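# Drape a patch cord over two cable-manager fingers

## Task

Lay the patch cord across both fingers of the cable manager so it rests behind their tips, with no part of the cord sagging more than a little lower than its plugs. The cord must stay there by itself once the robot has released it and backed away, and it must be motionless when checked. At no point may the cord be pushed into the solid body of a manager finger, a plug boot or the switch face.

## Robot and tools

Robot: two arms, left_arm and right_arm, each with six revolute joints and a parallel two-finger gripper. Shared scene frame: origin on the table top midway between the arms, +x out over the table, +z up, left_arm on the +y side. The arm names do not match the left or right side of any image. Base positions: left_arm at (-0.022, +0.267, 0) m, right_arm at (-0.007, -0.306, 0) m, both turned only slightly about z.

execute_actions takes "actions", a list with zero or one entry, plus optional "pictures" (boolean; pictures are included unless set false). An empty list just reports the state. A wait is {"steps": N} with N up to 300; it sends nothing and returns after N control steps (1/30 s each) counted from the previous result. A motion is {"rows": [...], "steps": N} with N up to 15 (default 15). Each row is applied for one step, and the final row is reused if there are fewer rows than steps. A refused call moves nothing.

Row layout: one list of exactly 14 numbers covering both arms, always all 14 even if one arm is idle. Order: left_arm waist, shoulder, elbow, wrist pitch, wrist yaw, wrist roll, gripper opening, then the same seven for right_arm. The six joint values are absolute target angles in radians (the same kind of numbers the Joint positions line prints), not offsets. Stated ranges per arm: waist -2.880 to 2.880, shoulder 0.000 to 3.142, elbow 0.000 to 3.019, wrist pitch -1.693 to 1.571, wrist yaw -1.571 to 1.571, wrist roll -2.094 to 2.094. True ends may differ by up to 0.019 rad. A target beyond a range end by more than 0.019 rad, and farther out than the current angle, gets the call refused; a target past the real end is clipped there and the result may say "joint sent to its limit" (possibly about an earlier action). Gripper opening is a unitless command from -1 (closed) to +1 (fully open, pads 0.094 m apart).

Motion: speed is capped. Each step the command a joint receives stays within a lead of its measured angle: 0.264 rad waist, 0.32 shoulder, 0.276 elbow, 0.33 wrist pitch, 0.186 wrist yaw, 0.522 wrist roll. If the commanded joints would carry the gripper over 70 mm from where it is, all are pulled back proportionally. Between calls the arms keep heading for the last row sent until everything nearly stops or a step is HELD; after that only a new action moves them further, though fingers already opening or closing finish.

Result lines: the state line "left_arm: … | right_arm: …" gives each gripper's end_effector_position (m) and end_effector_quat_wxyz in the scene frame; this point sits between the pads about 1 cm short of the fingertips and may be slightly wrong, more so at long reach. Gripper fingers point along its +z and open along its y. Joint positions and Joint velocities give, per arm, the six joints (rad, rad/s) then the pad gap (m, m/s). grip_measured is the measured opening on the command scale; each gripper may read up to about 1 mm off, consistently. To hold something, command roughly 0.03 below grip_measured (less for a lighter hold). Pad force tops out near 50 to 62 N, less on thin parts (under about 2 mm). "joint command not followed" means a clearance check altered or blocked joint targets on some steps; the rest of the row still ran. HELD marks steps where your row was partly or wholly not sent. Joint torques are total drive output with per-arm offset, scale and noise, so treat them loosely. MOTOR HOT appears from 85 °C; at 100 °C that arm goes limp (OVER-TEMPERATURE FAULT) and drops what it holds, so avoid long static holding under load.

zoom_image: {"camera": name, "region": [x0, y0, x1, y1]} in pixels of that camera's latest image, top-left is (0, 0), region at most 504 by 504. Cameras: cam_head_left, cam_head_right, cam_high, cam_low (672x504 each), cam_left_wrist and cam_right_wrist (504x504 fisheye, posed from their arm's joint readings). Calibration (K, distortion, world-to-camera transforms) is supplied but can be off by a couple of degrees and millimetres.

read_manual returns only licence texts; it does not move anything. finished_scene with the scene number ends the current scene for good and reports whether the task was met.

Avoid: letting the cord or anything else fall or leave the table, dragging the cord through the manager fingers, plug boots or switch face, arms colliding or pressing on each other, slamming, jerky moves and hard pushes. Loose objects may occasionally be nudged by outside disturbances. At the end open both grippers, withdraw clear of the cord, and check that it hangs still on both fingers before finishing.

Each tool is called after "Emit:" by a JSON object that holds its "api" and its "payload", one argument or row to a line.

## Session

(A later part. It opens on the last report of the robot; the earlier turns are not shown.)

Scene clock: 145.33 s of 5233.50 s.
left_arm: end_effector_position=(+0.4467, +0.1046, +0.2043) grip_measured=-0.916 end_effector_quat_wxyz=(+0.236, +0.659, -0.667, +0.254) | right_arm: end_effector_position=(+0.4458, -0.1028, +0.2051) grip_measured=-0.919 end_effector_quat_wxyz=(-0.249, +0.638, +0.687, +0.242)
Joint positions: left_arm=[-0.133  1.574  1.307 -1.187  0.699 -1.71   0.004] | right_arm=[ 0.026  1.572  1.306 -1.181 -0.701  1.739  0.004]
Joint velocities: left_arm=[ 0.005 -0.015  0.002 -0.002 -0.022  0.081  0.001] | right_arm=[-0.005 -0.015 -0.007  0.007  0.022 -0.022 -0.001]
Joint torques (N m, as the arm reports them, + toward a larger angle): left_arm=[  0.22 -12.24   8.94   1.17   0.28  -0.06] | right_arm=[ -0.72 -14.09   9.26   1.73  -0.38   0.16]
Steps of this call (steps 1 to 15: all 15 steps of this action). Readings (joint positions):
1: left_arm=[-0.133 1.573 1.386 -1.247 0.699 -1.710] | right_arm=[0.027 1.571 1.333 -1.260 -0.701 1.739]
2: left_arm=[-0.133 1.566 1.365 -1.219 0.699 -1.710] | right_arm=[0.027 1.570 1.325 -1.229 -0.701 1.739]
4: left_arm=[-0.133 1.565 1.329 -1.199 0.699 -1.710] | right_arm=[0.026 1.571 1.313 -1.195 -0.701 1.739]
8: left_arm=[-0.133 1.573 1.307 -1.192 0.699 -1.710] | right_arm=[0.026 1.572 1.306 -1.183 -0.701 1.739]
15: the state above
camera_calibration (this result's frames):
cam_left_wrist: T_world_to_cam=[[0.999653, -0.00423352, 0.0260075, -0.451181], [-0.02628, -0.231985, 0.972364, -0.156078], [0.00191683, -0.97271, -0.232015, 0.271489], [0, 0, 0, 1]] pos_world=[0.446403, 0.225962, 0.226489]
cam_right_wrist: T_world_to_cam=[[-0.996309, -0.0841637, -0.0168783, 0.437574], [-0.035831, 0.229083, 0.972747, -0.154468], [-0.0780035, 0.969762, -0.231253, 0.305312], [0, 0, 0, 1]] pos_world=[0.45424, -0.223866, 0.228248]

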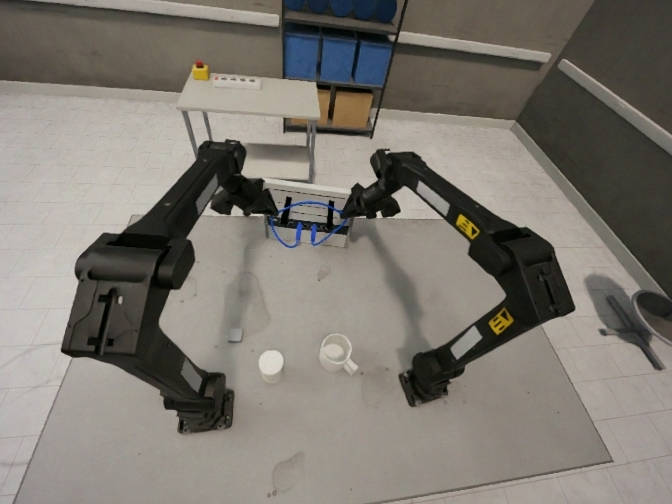

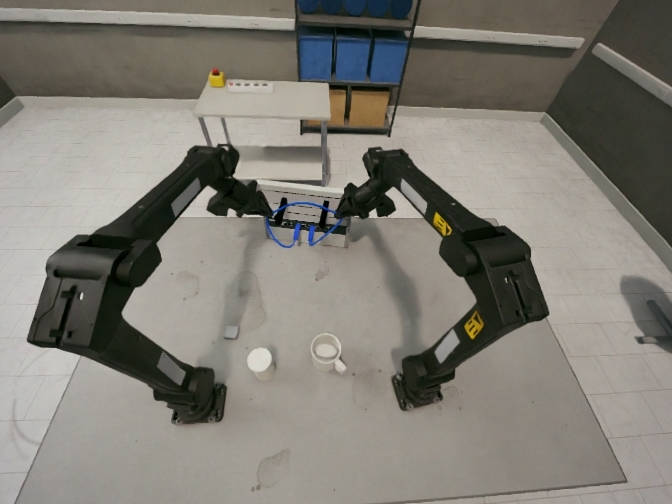

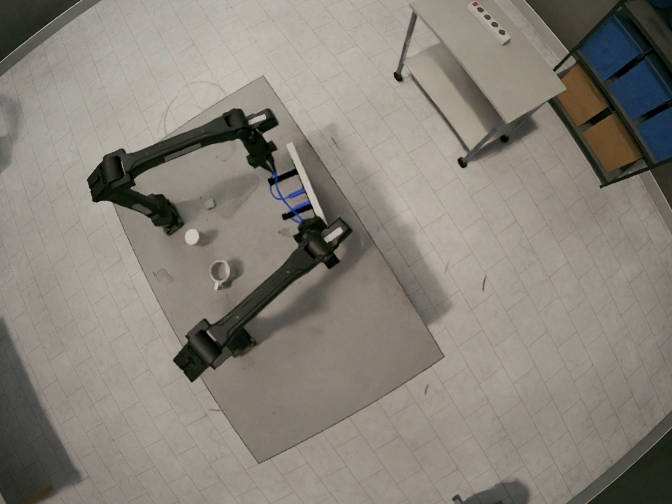

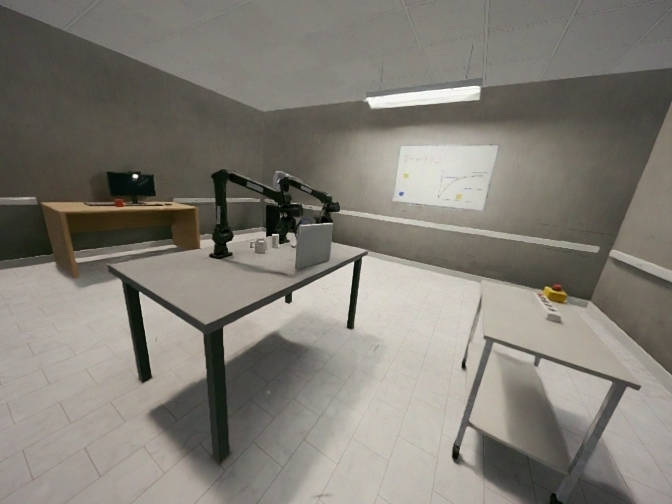

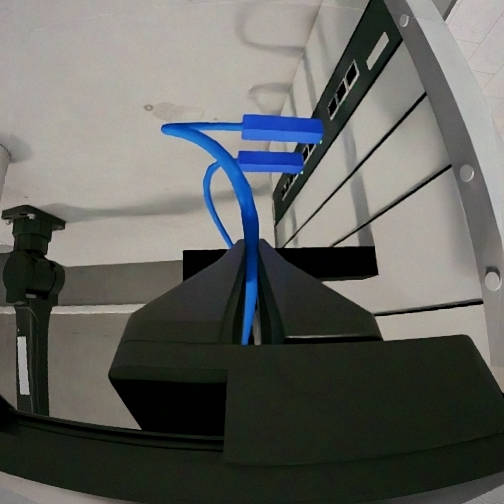

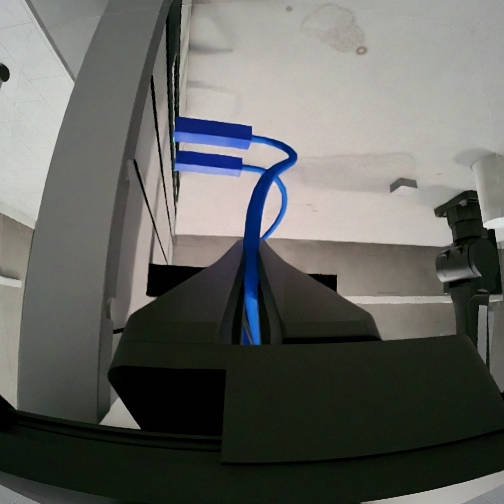

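Same slow staged release.

Emit:
{"api": "execute_actions", "payload": {
  "actions": [
    {"rows":[[-0.125,1.575,1.31,-1.17,0.7,-1.72,-0.96,0.015,1.575,1.30,-1.16,-0.7,1.75,-0.9],[-0.125,1.575,1.31,-1.17,0.7,-1.72,-0.96,0.015,1.575,1.30,-1.16,-0.7,1.75,-0.88],[-0.125,1.575,1.31,-1.17,0.7,-1.72,-0.96,0.015,1.575,1.30,-1.16,-0.7,1.75,-0.86],[-0.125,1.575,1.31,-1.17,0.7,-1.72,-0.96,0.015,1.575,1.30,-1.16,-0.7,1.75,-0.84]]}
  ],
  "pictures": false
}}

Emit:
{"api": "execute_actions", "payload": {
  "actions": [
    {"steps":30}
  ],
  "pictures": false
}}

Emit:
{"api": "execute_actions", "payload": {
  "actions": [
    {"rows":[[-0.125,1.575,1.31,-1.17,0.7,-1.72,-0.9,0.015,1.575,1.30,-1.16,-0.7,1.75,-0.84],[-0.125,1.575,1.31,-1.17,0.7,-1.72,-0.88,0.015,1.575,1.30,-1.16,-0.7,1.75,-0.84],[-0.125,1.575,1.31,-1.17,0.7,-1.72,-0.86,0.015,1.575,1.30,-1.16,-0.7,1.75,-0.84],[-0.125,1.575,1.31,-1.17,0.7,-1.72,-0.84,0.015,1.575,1.30,-1.16,-0.7,1.75,-0.84]]}
  ],
  "pictures": false
}}

Emit:
{"api": "execute_actions", "payload": {
  "actions": [
    {"steps":45}
  ]
}}

Emit:
{"api": "zoom_image", "payload": {
  "camera": "cam_head_left",
  "region": [230, 160, 390, 270]
}}

Scene clock: 159.67 s of 5233.50 s.
left_arm: end_effector_position=(+0.4467, +0.1046, +0.2043) grip_measured=-0.916 end_effector_quat_wxyz=(+0.236, +0.659, -0.667, +0.254) | right_arm: end_effector_position=(+0.4466, -0.1045, +0.2051) grip_measured=-0.842 end_effector_quat_wxyz=(-0.249, +0.639, +0.686, +0.243)
Joint positions: left_arm=[-0.133  1.574  1.307 -1.187  0.699 -1.71   0.004] | right_arm=[ 0.022  1.572  1.306 -1.181 -0.701  1.739  0.007]
Joint velocities: left_arm=[-0.005 -0.005 -0.002 -0.002  0.037 -0.007 -0.002] | right_arm=[-0.024 -0.005 -0.017 -0.002 -0.022 -0.081  0.001]
Joint torques (N m, as the arm reports them, + toward a larger angle): left_arm=[  0.35 -12.51   9.12   1.11   0.3   -0.06] | right_arm=[ -0.27 -13.69   9.42   1.73  -0.39   0.14]
Steps of this call (steps 1 to 15: the robot went on to your last target; steps 16 to 90: nothing new was sent; then 10.83 s passed at rest; steps 91 to 105: all 15 steps of this action). Readings (joint positions):
91: left_arm=[-0.133 1.574 1.307 -1.187 0.699 -1.710] | right_arm=[0.026 1.572 1.306 -1.181 -0.701 1.739]
92: left_arm=[-0.133 1.574 1.307 -1.187 0.699 -1.710] | right_arm=[0.026 1.572 1.306 -1.181 -0.701 1.739]
94: left_arm=[-0.133 1.574 1.307 -1.187 0.699 -1.710] | right_arm=[0.026 1.572 1.306 -1.181 -0.701 1.739]
98: left_arm=[-0.133 1.574 1.307 -1.187 0.699 -1.710] | right_arm=[0.023 1.572 1.306 -1.181 -0.701 1.739]
105: the state above

Scene clock: 160.67 s of 5233.50 s.
left_arm: end_effector_position=(+0.4467, +0.1046, +0.2043) grip_measured=-0.916 end_effector_quat_wxyz=(+0.236, +0.659, -0.667, +0.254) | right_arm: end_effector_position=(+0.4466, -0.1045, +0.2051) grip_measured=-0.842 end_effector_quat_wxyz=(-0.249, +0.639, +0.686, +0.243)
Joint positions: left_arm=[-0.133  1.574  1.307 -1.187  0.699 -1.71   0.004] | right_arm=[ 0.022  1.572  1.306 -1.181 -0.701  1.739  0.007]
Joint velocities: left_arm=[-0.024  0.005  0.012 -0.002  0.022 -0.051  0.001] | right_arm=[ 0.005 -0.005 -0.002 -0.012  0.022 -0.051 -0.001]
Joint torques (N m, as the arm reports them, + toward a larger angle): left_arm=[  0.45 -12.68   9.03   1.12   0.3   -0.06] | right_arm=[  0.14 -13.72   9.23   1.74  -0.33   0.15]
Steps of this call (steps 1 to 15: the robot went on to your last target; steps 16 to 30: nothing new was sent). Readings (joint positions):
1: left_arm=[-0.133 1.574 1.307 -1.187 0.699 -1.710] | right_arm=[0.022 1.572 1.306 -1.181 -0.701 1.739]
2: left_arm=[-0.133 1.574 1.307 -1.187 0.699 -1.710] | right_arm=[0.022 1.572 1.306 -1.181 -0.701 1.739]
4: left_arm=[-0.133 1.574 1.307 -1.187 0.699 -1.710] | right_arm=[0.022 1.572 1.306 -1.181 -0.701 1.739]
8: left_arm=[-0.133 1.574 1.307 -1.187 0.699 -1.710] | right_arm=[0.022 1.572 1.306 -1.181 -0.701 1.739]
30: the state above
All arms were judged still, so your last target was given up. Only a new action makes them travel on or press farther. Fingers that are still opening or closing keep moving.

Scene clock: 161.17 s of 5233.50 s.
left_arm: end_effector_position=(+0.4467, +0.1046, +0.2043) grip_measured=-0.842 end_effector_quat_wxyz=(+0.236, +0.659, -0.667, +0.254) | right_arm: end_effector_position=(+0.4466, -0.1045, +0.2051) grip_measured=-0.842 end_effector_quat_wxyz=(-0.249, +0.639, +0.686, +0.243)
Joint positions: left_arm=[-0.133  1.574  1.307 -1.187  0.699 -1.71   0.007] | right_arm=[ 0.022  1.572  1.306 -1.181 -0.701  1.739  0.007]
Joint velocities: left_arm=[-0.015  0.015 -0.007  0.002  0.022  0.037 -0.   ] | right_arm=[ 0.005 -0.015  0.012  0.012  0.022 -0.007 -0.001]
Joint torques (N m, as the arm reports them, + toward a larger angle): left_arm=[  0.14 -12.62   9.05   1.11   0.3   -0.04] | right_arm=[  0.   -13.39   9.4    1.74  -0.38   0.2 ]
Steps of this call (steps 1 to 15: all 15 steps of this action). Readings (joint positions):
1: left_arm=[-0.133 1.574 1.307 -1.187 0.699 -1.710] | right_arm=[0.022 1.572 1.306 -1.181 -0.701 1.739]
2: left_arm=[-0.133 1.574 1.307 -1.187 0.699 -1.710] | right_arm=[0.022 1.572 1.306 -1.181 -0.701 1.739]
4: left_arm=[-0.133 1.574 1.307 -1.187 0.699 -1.710] | right_arm=[0.022 1.572 1.306 -1.181 -0.701 1.739]
8: left_arm=[-0.133 1.574 1.307 -1.187 0.699 -1.710] | right_arm=[0.022 1.572 1.306 -1.181 -0.701 1.739]
15: the state above

Scene clock: 162.67 s of 5233.50 s.
left_arm: end_effector_position=(+0.4467, +0.1046, +0.2043) grip_measured=-0.842 end_effector_quat_wxyz=(+0.236, +0.659, -0.667, +0.254) | right_arm: end_effector_position=(+0.4466, -0.1045, +0.2051) grip_measured=-0.842 end_effector_quat_wxyz=(-0.249, +0.639, +0.686, +0.243)
Joint positions: left_arm=[-0.133  1.574  1.307 -1.187  0.699 -1.71   0.007] | right_arm=[ 0.022  1.572  1.306 -1.181 -0.701  1.739  0.007]
Joint velocities: left_arm=[-0.024  0.005  0.002 -0.002 -0.037  0.022 -0.001] | right_arm=[-0.005 -0.015 -0.007  0.002 -0.007 -0.037 -0.001]
Joint torques (N m, as the arm reports them, + toward a larger angle): left_arm=[  0.44 -12.22   9.04   1.08   0.3   -0.06] | right_arm=[ -0.18 -13.35   9.46   1.81  -0.38   0.16]
Steps of this call (steps 1 to 15: the robot went on to your last target; steps 16 to 45: nothing new was sent). Readings (joint positions):
1: left_arm=[-0.133 1.574 1.307 -1.187 0.699 -1.710] | right_arm=[0.022 1.572 1.306 -1.181 -0.701 1.739]
2: left_arm=[-0.133 1.574 1.307 -1.187 0.699 -1.710] | right_arm=[0.022 1.572 1.306 -1.181 -0.701 1.739]
4: left_arm=[-0.133 1.574 1.307 -1.187 0.699 -1.710] | right_arm=[0.022 1.572 1.306 -1.181 -0.701 1.739]
8: left_arm=[-0.133 1.574 1.307 -1.187 0.699 -1.710] | right_arm=[0.022 1.572 1.306 -1.181 -0.701 1.739]
45: the state above
All arms were judged still, so your last target was given up. Only a new action makes them travel on or press farther. Fingers that are still opening or closing keep moving.
camera_calibration (this result's frames):
cam_left_wrist: T_world_to_cam=[[0.999653, -0.00423352, 0.0260075, -0.451181], [-0.02628, -0.231985, 0.972364, -0.156078], [0.00191683, -0.97271, -0.232015, 0.271489], [0, 0, 0, 1]] pos_world=[0.446403, 0.225962, 0.226489]
cam_right_wrist: T_world_to_cam=[[-0.996623, -0.0803624, -0.0168783, 0.438736], [-0.0349569, 0.229218, 0.972747, -0.15442], [-0.0743035, 0.970052, -0.231253, 0.305427], [0, 0, 0, 1]] pos_world=[0.45455, -0.225627, 0.228248]

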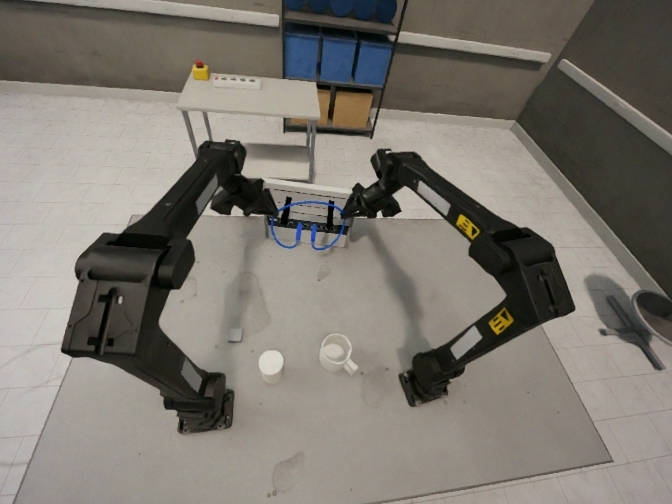

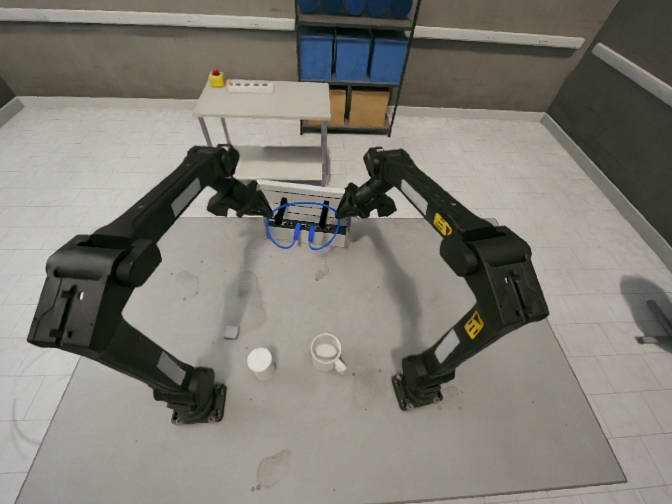

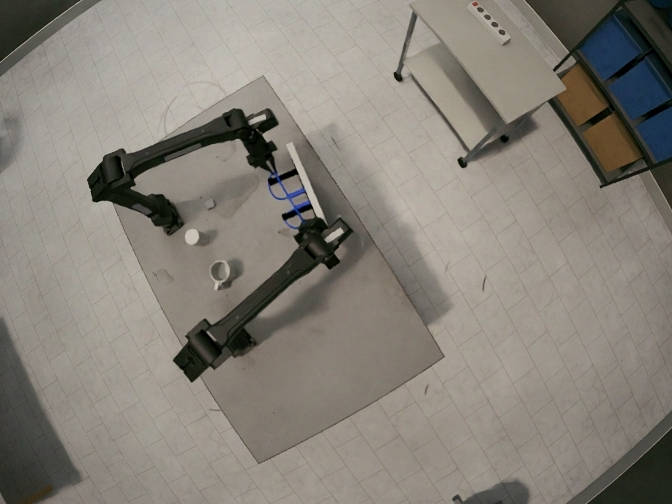

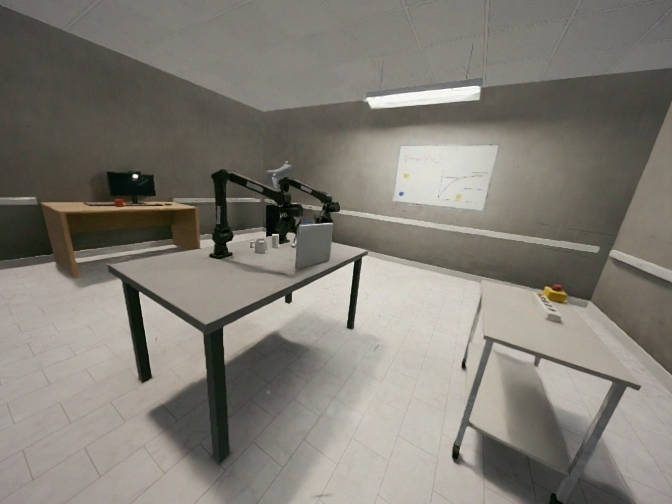

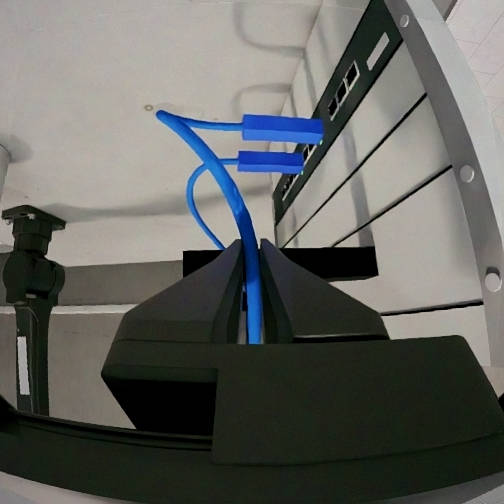

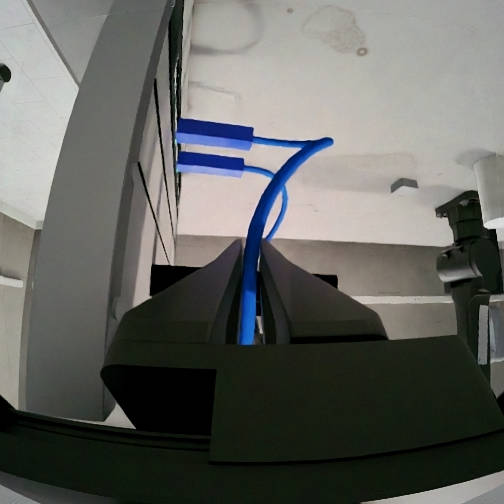

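Region (230, 160, 390, 270) of cam_head_left's 672x504 image, scaled by 3.150, with more detail than that image has; it fills the top 346 rows of this view, and the rest is white.

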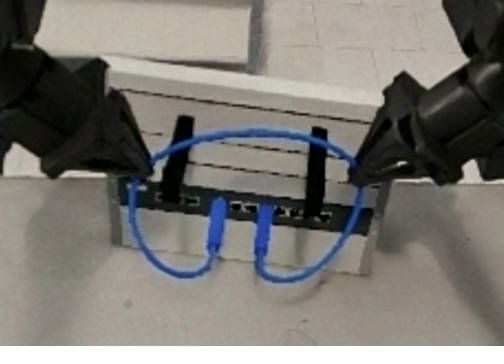

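Emit:
{"api": "execute_actions", "payload": {
  "actions": [
    {"rows":[[-0.125,1.575,1.31,-1.17,0.7,-1.72,-0.82,0.015,1.575,1.30,-1.16,-0.7,1.75,-0.82],[-0.125,1.575,1.31,-1.17,0.7,-1.72,-0.80,0.015,1.575,1.30,-1.16,-0.7,1.75,-0.80],[-0.125,1.575,1.31,-1.17,0.7,-1.72,-0.78,0.015,1.575,1.30,-1.16,-0.7,1.75,-0.78],[-0.125,1.575,1.31,-1.17,0.7,-1.72,-0.76,0.015,1.575,1.30,-1.16,-0.7,1.75,-0.76],[-0.125,1.575,1.31,-1.17,0.7,-1.72,-0.74,0.015,1.575,1.30,-1.16,-0.7,1.75,-0.74],[-0.125,1.575,1.31,-1.17,0.7,-1.72,-0.72,0.015,1.575,1.30,-1.16,-0.7,1.75,-0.72],[-0.125,1.575,1.31,-1.17,0.7,-1.72,-0.70,0.015,1.575,1.30,-1.16,-0.7,1.75,-0.70],[-0.125,1.575,1.31,-1.17,0.7,-1.72,-0.68,0.015,1.575,1.30,-1.16,-0.7,1.75,-0.68],[-0.125,1.575,1.31,-1.17,0.7,-1.72,-0.66,0.015,1.575,1.30,-1.16,-0.7,1.75,-0.66],[-0.125,1.575,1.31,-1.17,0.7,-1.72,-0.64,0.015,1.575,1.30,-1.16,-0.7,1.75,-0.64],[-0.125,1.575,1.31,-1.17,0.7,-1.72,-0.62,0.015,1.575,1.30,-1.16,-0.7,1.75,-0.62],[-0.125,1.575,1.31,-1.17,0.7,-1.72,-0.60,0.015,1.575,1.30,-1.16,-0.7,1.75,-0.60],[-0.125,1.575,1.31,-1.17,0.7,-1.72,-0.58,0.015,1.575,1.30,-1.16,-0.7,1.75,-0.58],[-0.125,1.575,1.31,-1.17,0.7,-1.72,-0.56,0.015,1.575,1.30,-1.16,-0.7,1.75,-0.56],[-0.125,1.575,1.31,-1.17,0.7,-1.72,-0.54,0.015,1.575,1.30,-1.16,-0.7,1.75,-0.54]]}
  ],
  "pictures": false
}}

Emit:
{"api": "execute_actions", "payload": {
  "actions": [
    {"steps":60}
  ],
  "pictures": false
}}

Emit:
{"api": "execute_actions", "payload": {
  "actions": [
    {"rows":[[-0.115,1.575,1.31,-1.17,0.7,-1.72,-0.5,0.005,1.575,1.30,-1.16,-0.7,1.75,-0.5],[-0.105,1.575,1.31,-1.17,0.7,-1.72,-0.46,-0.005,1.575,1.30,-1.16,-0.7,1.75,-0.46],[-0.095,1.575,1.31,-1.17,0.7,-1.72,-0.42,-0.015,1.575,1.30,-1.16,-0.7,1.75,-0.42],[-0.085,1.575,1.31,-1.17,0.7,-1.72,-0.38,-0.025,1.575,1.30,-1.16,-0.7,1.75,-0.38],[-0.075,1.575,1.31,-1.17,0.7,-1.72,-0.34,-0.035,1.575,1.30,-1.16,-0.7,1.75,-0.34],[-0.065,1.575,1.31,-1.17,0.7,-1.72,-0.3,-0.045,1.575,1.30,-1.16,-0.7,1.75,-0.3],[-0.055,1.575,1.31,-1.17,0.7,-1.72,-0.3,-0.055,1.575,1.30,-1.16,-0.7,1.75,-0.3],[-0.045,1.575,1.31,-1.17,0.7,-1.72,-0.3,-0.065,1.575,1.30,-1.16,-0.7,1.75,-0.3],[-0.035,1.575,1.31,-1.17,0.7,-1.72,-0.3,-0.075,1.575,1.30,-1.16,-0.7,1.75,-0.3],[-0.025,1.575,1.31,-1.17,0.7,-1.72,-0.3,-0.085,1.575,1.30,-1.16,-0.7,1.75,-0.3]]}
  ],
  "pictures": false
}}

Emit:
{"api": "execute_actions", "payload": {
  "actions": [
    {"rows":[[0.25,1.4,1.3,-1.18,0.7,-1.72,-0.3,-0.35,1.40,1.3,-1.165,-0.7,1.75,-0.3]]}
  ],
  "pictures": false
}}

Emit:
{"api": "execute_actions", "payload": {
  "actions": [
    {"steps":120}
  ]
}}

Emit:
{"api": "zoom_image", "payload": {
  "camera": "cam_head_left",
  "region": [230, 160, 390, 270]
}}

Emit:
{"api": "zoom_image", "payload": {
  "camera": "cam_high",
  "region": [240, 130, 360, 250]
}}

Scene clock: 195.37 s of 5233.50 s.
left_arm: end_effector_position=(+0.4467, +0.1046, +0.2043) grip_measured=-0.550 end_effector_quat_wxyz=(+0.236, +0.659, -0.667, +0.254) | right_arm: end_effector_position=(+0.4466, -0.1045, +0.2051) grip_measured=-0.550 end_effector_quat_wxyz=(-0.249, +0.639, +0.686, +0.243)
Joint positions: left_arm=[-0.133  1.574  1.307 -1.187  0.699 -1.71   0.021] | right_arm=[ 0.022  1.572  1.306 -1.181 -0.701  1.739  0.021]
Joint velocities: left_arm=[-0.005  0.005 -0.002 -0.012  0.007 -0.037  0.017] | right_arm=[-0.005 -0.024 -0.012  0.027  0.022  0.022  0.015]
Joint torques (N m, as the arm reports them, + toward a larger angle): left_arm=[  0.62 -12.37   9.05   1.17   0.31  -0.03] | right_arm=[  0.31 -13.95   9.28   1.63  -0.39   0.16]
Steps of this call (steps 1 to 90: nothing new was sent; then 29.20 s passed at rest; steps 91 to 105: all 15 steps of this action). Readings (joint positions):
91: left_arm=[-0.133 1.574 1.307 -1.187 0.699 -1.710] | right_arm=[0.022 1.572 1.306 -1.181 -0.701 1.739]
92: left_arm=[-0.133 1.574 1.307 -1.187 0.699 -1.710] | right_arm=[0.022 1.572 1.306 -1.181 -0.701 1.739]
94: left_arm=[-0.133 1.574 1.307 -1.187 0.699 -1.710] | right_arm=[0.022 1.572 1.306 -1.181 -0.701 1.739]
98: left_arm=[-0.133 1.574 1.307 -1.187 0.699 -1.710] | right_arm=[0.022 1.572 1.306 -1.181 -0.701 1.739]
105: the state above

Scene clock: 197.37 s of 5233.50 s.
left_arm: end_effector_position=(+0.4467, +0.1046, +0.2043) grip_measured=-0.542 end_effector_quat_wxyz=(+0.236, +0.659, -0.667, +0.254) | right_arm: end_effector_position=(+0.4466, -0.1045, +0.2051) grip_measured=-0.542 end_effector_quat_wxyz=(-0.249, +0.639, +0.686, +0.243)
Joint positions: left_arm=[-0.133  1.574  1.307 -1.187  0.699 -1.71   0.022] | right_arm=[ 0.022  1.572  1.306 -1.181 -0.701  1.739  0.022]
Joint velocities: left_arm=[ 0.015 -0.015 -0.002 -0.012 -0.022 -0.051 -0.   ] | right_arm=[-0.005 -0.015  0.027  0.012 -0.007  0.007 -0.001]
Joint torques (N m, as the arm reports them, + toward a larger angle): left_arm=[  0.26 -12.66   9.08   1.14   0.29  -0.06] | right_arm=[ -0.37 -13.44   9.5    1.53  -0.36   0.17]
Steps of this call (steps 1 to 15: the robot went on to your last target; steps 16 to 60: nothing new was sent). Readings (joint positions):
1: left_arm=[-0.133 1.574 1.307 -1.187 0.699 -1.710] | right_arm=[0.022 1.572 1.306 -1.181 -0.701 1.739]
2: left_arm=[-0.133 1.574 1.307 -1.187 0.699 -1.710] | right_arm=[0.022 1.572 1.306 -1.181 -0.701 1.739]
4: left_arm=[-0.133 1.574 1.307 -1.187 0.699 -1.710] | right_arm=[0.022 1.572 1.306 -1.181 -0.701 1.739]
8: left_arm=[-0.133 1.574 1.307 -1.187 0.699 -1.710] | right_arm=[0.022 1.572 1.306 -1.181 -0.701 1.739]
60: the state above
All arms were judged still, so your last target was given up. Only a new action makes them travel on or press farther. Fingers that are still opening or closing keep moving.

Scene clock: 197.87 s of 5233.50 s.
left_arm: end_effector_position=(+0.4618, +0.1571, +0.2043) grip_measured=-0.302 end_effector_quat_wxyz=(+0.222, +0.695, -0.630, +0.266) | right_arm: end_effector_position=(+0.4452, -0.1249, +0.2007) grip_measured=-0.304 end_effector_quat_wxyz=(-0.255, +0.652, +0.671, +0.245)
Joint positions: left_arm=[-0.022  1.574  1.307 -1.187  0.699 -1.71   0.033] | right_arm=[-0.024  1.564  1.281 -1.189 -0.718  1.728  0.033]
Joint velocities: left_arm=[ 0.015 -0.005 -0.012 -0.007 -0.007 -0.022 -0.   ] | right_arm=[-0.024 -0.015 -0.002  0.007 -0.022 -0.037 -0.   ]
Joint torques (N m, as the arm reports them, + toward a larger angle): left_arm=[  0.43 -12.61   9.09   1.07   0.3   -0.05] | right_arm=[ -4.67 -12.77  11.35   1.98   0.3    0.32]
Steps of this call (steps 1 to 15: all 15 steps of this action). Readings (joint positions):
1: left_arm=[-0.133 1.574 1.307 -1.187 0.699 -1.710] | right_arm=[0.021 1.572 1.306 -1.181 -0.701 1.739]
2: left_arm=[-0.131 1.574 1.307 -1.187 0.699 -1.710] | right_arm=[0.020 1.572 1.306 -1.181 -0.703 1.740]
4: left_arm=[-0.125 1.574 1.307 -1.187 0.699 -1.710] | right_arm=[0.017 1.569 1.301 -1.181 -0.710 1.740]
8: left_arm=[-0.088 1.574 1.307 -1.187 0.699 -1.710] | right_arm=[0.007 1.565 1.292 -1.183 -0.716 1.740]
15: the state above

Scene clock: 198.37 s of 5233.50 s.
left_arm: end_effector_position=(+0.4481, +0.2960, +0.2906) grip_measured=-0.302 end_effector_quat_wxyz=(+0.110, +0.755, -0.542, +0.351) | right_arm: end_effector_position=(+0.4629, -0.2955, +0.2729) grip_measured=-0.302 end_effector_quat_wxyz=(-0.141, +0.745, +0.561, +0.333)
Joint positions: left_arm=[ 0.275  1.373  1.298 -1.187  0.7   -1.71   0.033] | right_arm=[-0.385  1.395  1.279 -1.182 -0.697  1.736  0.033]
Joint velocities: left_arm=[-0.171  0.083 -0.002  0.012  0.022 -0.037  0.   ] | right_arm=[ 0.23  -0.122  0.002 -0.022  0.022  0.037  0.   ]
Joint torques (N m, as the arm reports them, + toward a larger angle): left_arm=[-1.31 -8.7   9.47  0.99  0.28 -0.02] | right_arm=[  1.88 -11.77  12.1    1.86  -0.55   0.18]
Steps of this call (steps 1 to 15: all 15 steps of this action). Readings (joint positions):
1: left_arm=[-0.014 1.568 1.306 -1.187 0.701 -1.710] | right_arm=[-0.029 1.559 1.279 -1.189 -0.720 1.726]
2: left_arm=[-0.000 1.560 1.302 -1.187 0.701 -1.710] | right_arm=[-0.044 1.554 1.279 -1.189 -0.718 1.727]
4: left_arm=[0.052 1.531 1.298 -1.187 0.701 -1.710] | right_arm=[-0.101 1.535 1.279 -1.189 -0.714 1.727]
8: left_arm=[0.203 1.447 1.298 -1.187 0.701 -1.710] | right_arm=[-0.269 1.481 1.279 -1.188 -0.704 1.729]
15: the state above

Scene clock: 202.37 s of 5233.50 s.
left_arm: end_effector_position=(+0.4511, +0.2893, +0.2827) grip_measured=-0.302 end_effector_quat_wxyz=(+0.119, +0.754, -0.546, +0.345) | right_arm: end_effector_position=(+0.4619, -0.2775, +0.2739) grip_measured=-0.302 end_effector_quat_wxyz=(-0.148, +0.734, +0.574, +0.331)
Joint positions: left_arm=[ 0.259  1.391  1.298 -1.187  0.7   -1.71   0.033] | right_arm=[-0.348  1.393  1.279 -1.182 -0.699  1.739  0.033]
Joint velocities: left_arm=[-0.015 -0.015 -0.007  0.002  0.007  0.066 -0.   ] | right_arm=[-0.005 -0.005  0.007  0.007 -0.051  0.022  0.   ]
Joint torques (N m, as the arm reports them, + toward a larger angle): left_arm=[ -1.07 -10.12   9.46   0.98   0.28  -0.04] | right_arm=[ -0.05 -10.99  12.37   1.95  -0.42   0.18]
Steps of this call (steps 1 to 30: the robot went on to your last target; steps 31 to 120: nothing new was sent). Readings (joint positions):
1: left_arm=[0.270 1.377 1.298 -1.187 0.700 -1.710] | right_arm=[-0.376 1.393 1.279 -1.182 -0.698 1.737]
2: left_arm=[0.265 1.380 1.298 -1.187 0.700 -1.710] | right_arm=[-0.367 1.393 1.279 -1.182 -0.698 1.737]
4: left_arm=[0.260 1.386 1.298 -1.187 0.700 -1.710] | right_arm=[-0.353 1.393 1.279 -1.182 -0.698 1.738]
8: left_arm=[0.259 1.391 1.298 -1.187 0.700 -1.710] | right_arm=[-0.348 1.393 1.279 -1.182 -0.699 1.738]
120: the state above
All arms were judged still, so your last target was given up. Only a new action makes them travel on or press farther. Fingers that are still opening or closing keep moving.
camera_calibration (this result's frames):
cam_left_wrist: T_world_to_cam=[[0.906965, 0.372341, 0.196915, -0.572301], [-0.0966994, -0.270954, 0.957723, -0.142235], [0.409955, -0.887663, -0.209741, 0.254382], [0, 0, 0, 1]] pos_world=[0.401018, 0.400358, 0.302271]
cam_right_wrist: T_world_to_cam=[[-0.944894, 0.282326, -0.165731, 0.55881], [-0.0931717, 0.253394, 0.962866, -0.144816], [0.313838, 0.925248, -0.213125, 0.293579], [0, 0, 0, 1]] pos_world=[0.422387, -0.392704, 0.29462]

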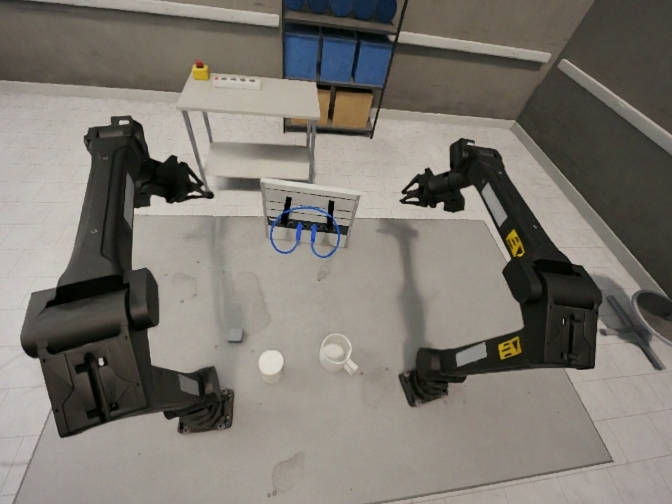

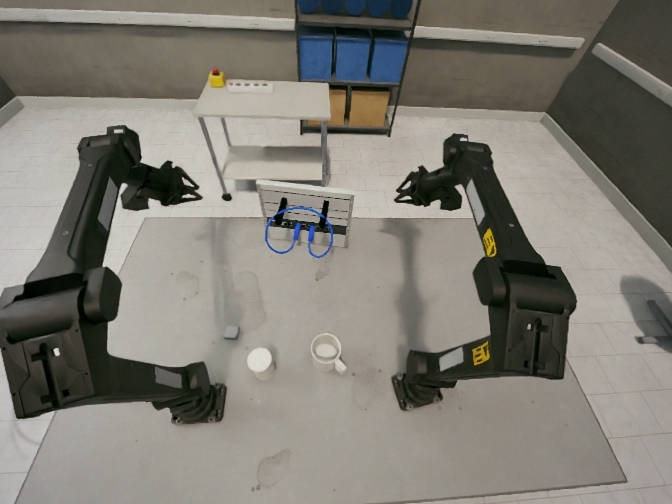

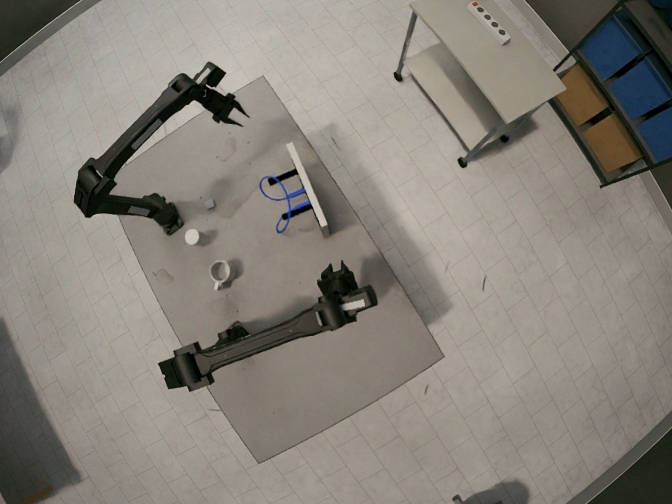

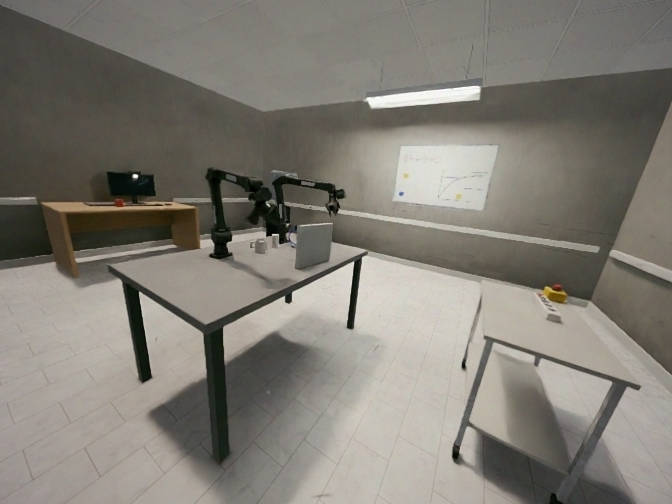

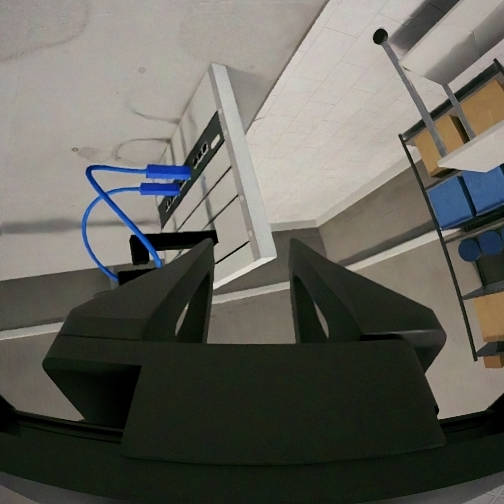

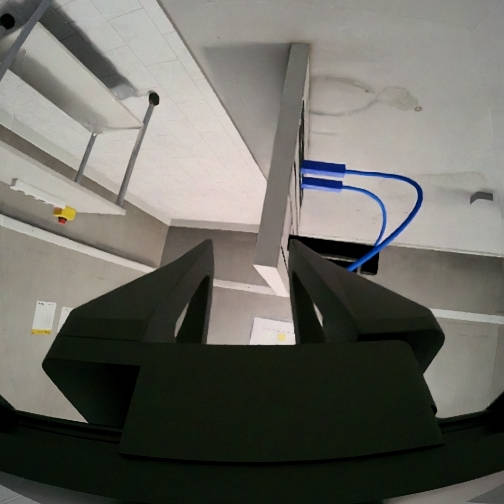

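Region (230, 160, 390, 270) of cam_head_left's 672x504 image, scaled by 3.150, with more detail than that image has; it fills the top 346 rows of this view, and the rest is white.

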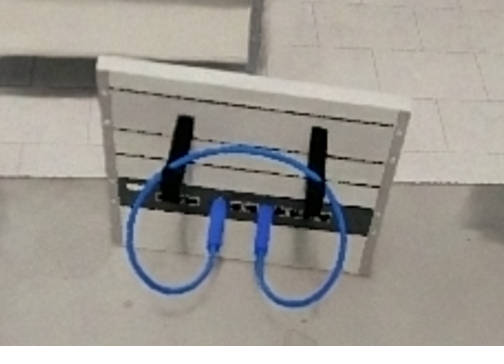

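Region (240, 130, 360, 250) of cam_high's 672x504 image, scaled by 4.200, with more detail than that image has.

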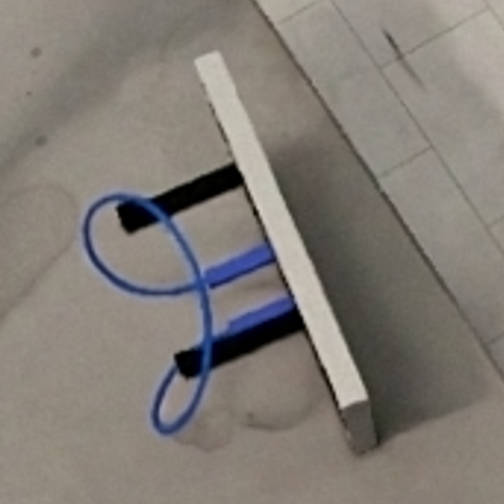

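Emit:
{"api": "execute_actions", "payload": {
  "actions": [
    {"steps":150}
  ]
}}

Emit:
{"api": "zoom_image", "payload": {
  "camera": "cam_head_left",
  "region": [230, 160, 390, 270]
}}

Scene clock: 214.50 s of 5233.50 s.
left_arm: end_effector_position=(+0.4511, +0.2893, +0.2827) grip_measured=-0.302 end_effector_quat_wxyz=(+0.119, +0.754, -0.546, +0.345) | right_arm: end_effector_position=(+0.4619, -0.2775, +0.2739) grip_measured=-0.302 end_effector_quat_wxyz=(-0.148, +0.734, +0.574, +0.331)
Joint positions: left_arm=[ 0.259  1.391  1.298 -1.187  0.7   -1.71   0.033] | right_arm=[-0.348  1.393  1.279 -1.182 -0.699  1.739  0.033]
Joint velocities: left_arm=[-0.005 -0.015  0.002 -0.012 -0.007 -0.037 -0.001] | right_arm=[-0.005  0.005  0.017  0.012  0.007 -0.037  0.001]
Joint torques (N m, as the arm reports them, + toward a larger angle): left_arm=[-1.02 -9.77  9.48  1.03  0.28 -0.04] | right_arm=[  0.76 -11.46  12.12   1.74  -0.4    0.15]
Steps of this call (steps 1 to 90: nothing new was sent; then 9.13 s passed at rest). Readings (joint positions):
1: left_arm=[0.259 1.391 1.298 -1.187 0.700 -1.710] | right_arm=[-0.348 1.393 1.279 -1.182 -0.699 1.739]
2: left_arm=[0.259 1.391 1.298 -1.187 0.700 -1.710] | right_arm=[-0.348 1.393 1.279 -1.182 -0.699 1.739]
4: left_arm=[0.259 1.391 1.298 -1.187 0.700 -1.710] | right_arm=[-0.348 1.393 1.279 -1.182 -0.699 1.739]
8: left_arm=[0.259 1.391 1.298 -1.187 0.700 -1.710] | right_arm=[-0.348 1.393 1.279 -1.182 -0.699 1.739]
90: the state above
camera_calibration (this result's frames):
cam_left_wrist: T_world_to_cam=[[0.906965, 0.372341, 0.196915, -0.572301], [-0.0966994, -0.270954, 0.957723, -0.142235], [0.409955, -0.887663, -0.209741, 0.254382], [0, 0, 0, 1]] pos_world=[0.401018, 0.400358, 0.302271]
cam_right_wrist: T_world_to_cam=[[-0.944894, 0.282326, -0.165731, 0.55881], [-0.0931717, 0.253394, 0.962866, -0.144816], [0.313838, 0.925248, -0.213125, 0.293579], [0, 0, 0, 1]] pos_world=[0.422387, -0.392704, 0.29462]

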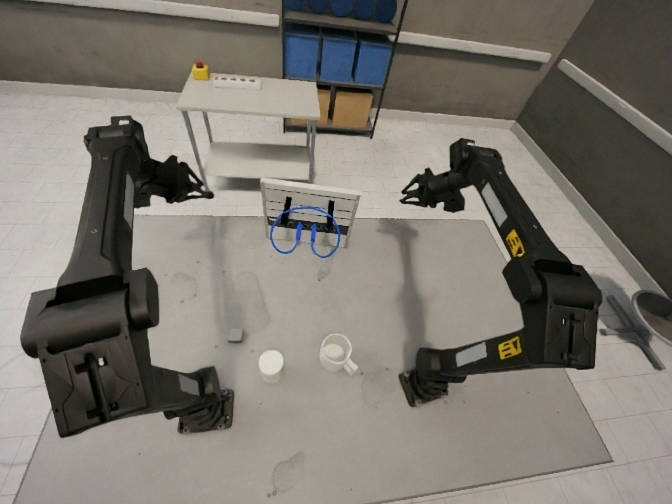

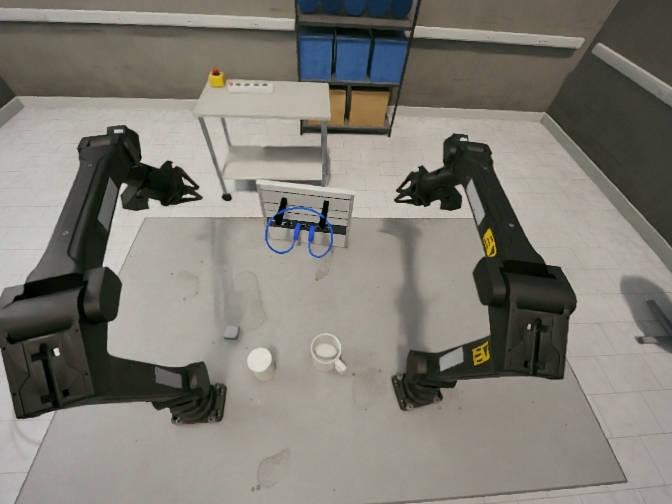

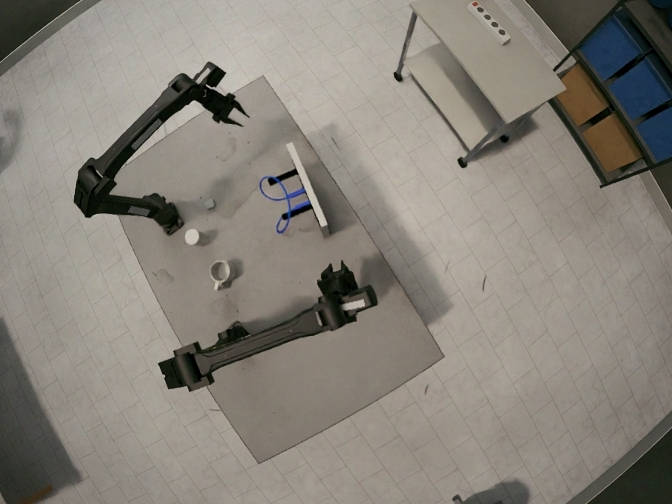

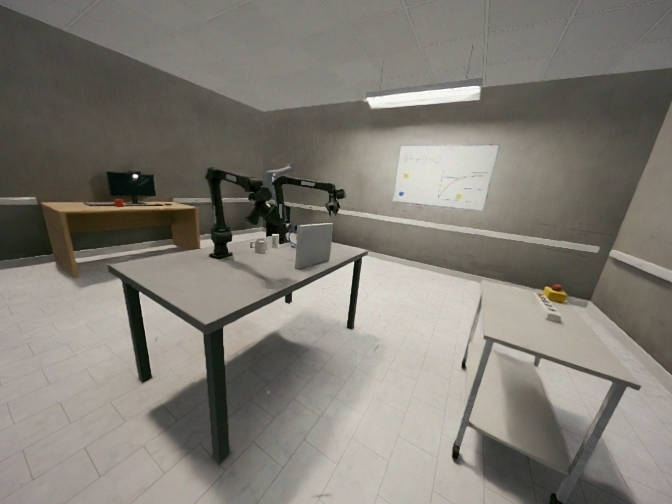

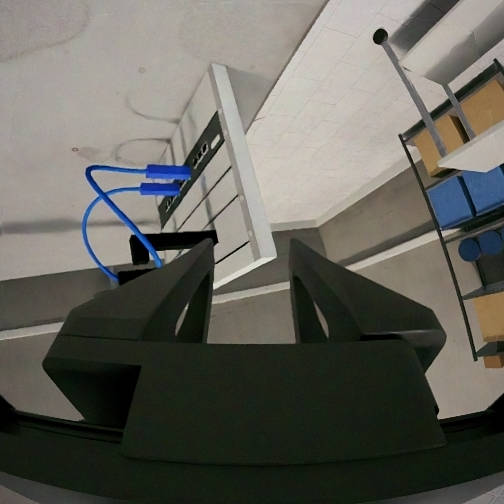

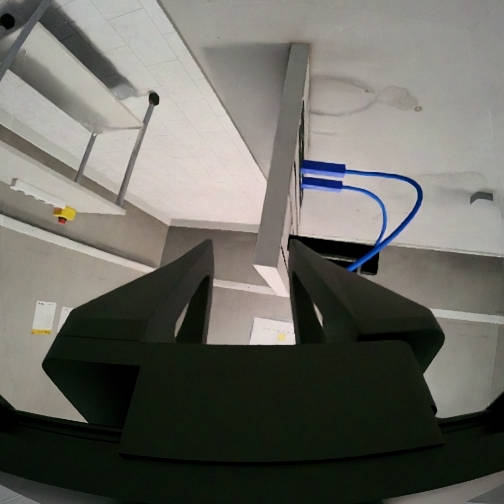

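Region (230, 160, 390, 270) of cam_head_left's 672x504 image, scaled by 3.150, with more detail than that image has; it fills the top 346 rows of this view, and the rest is white.

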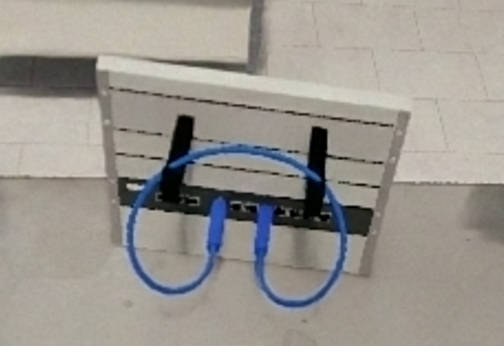

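Emit:
{"api": "finished_scene", "payload": {
  "scene": 2
}}

The scene is finished: the task was done.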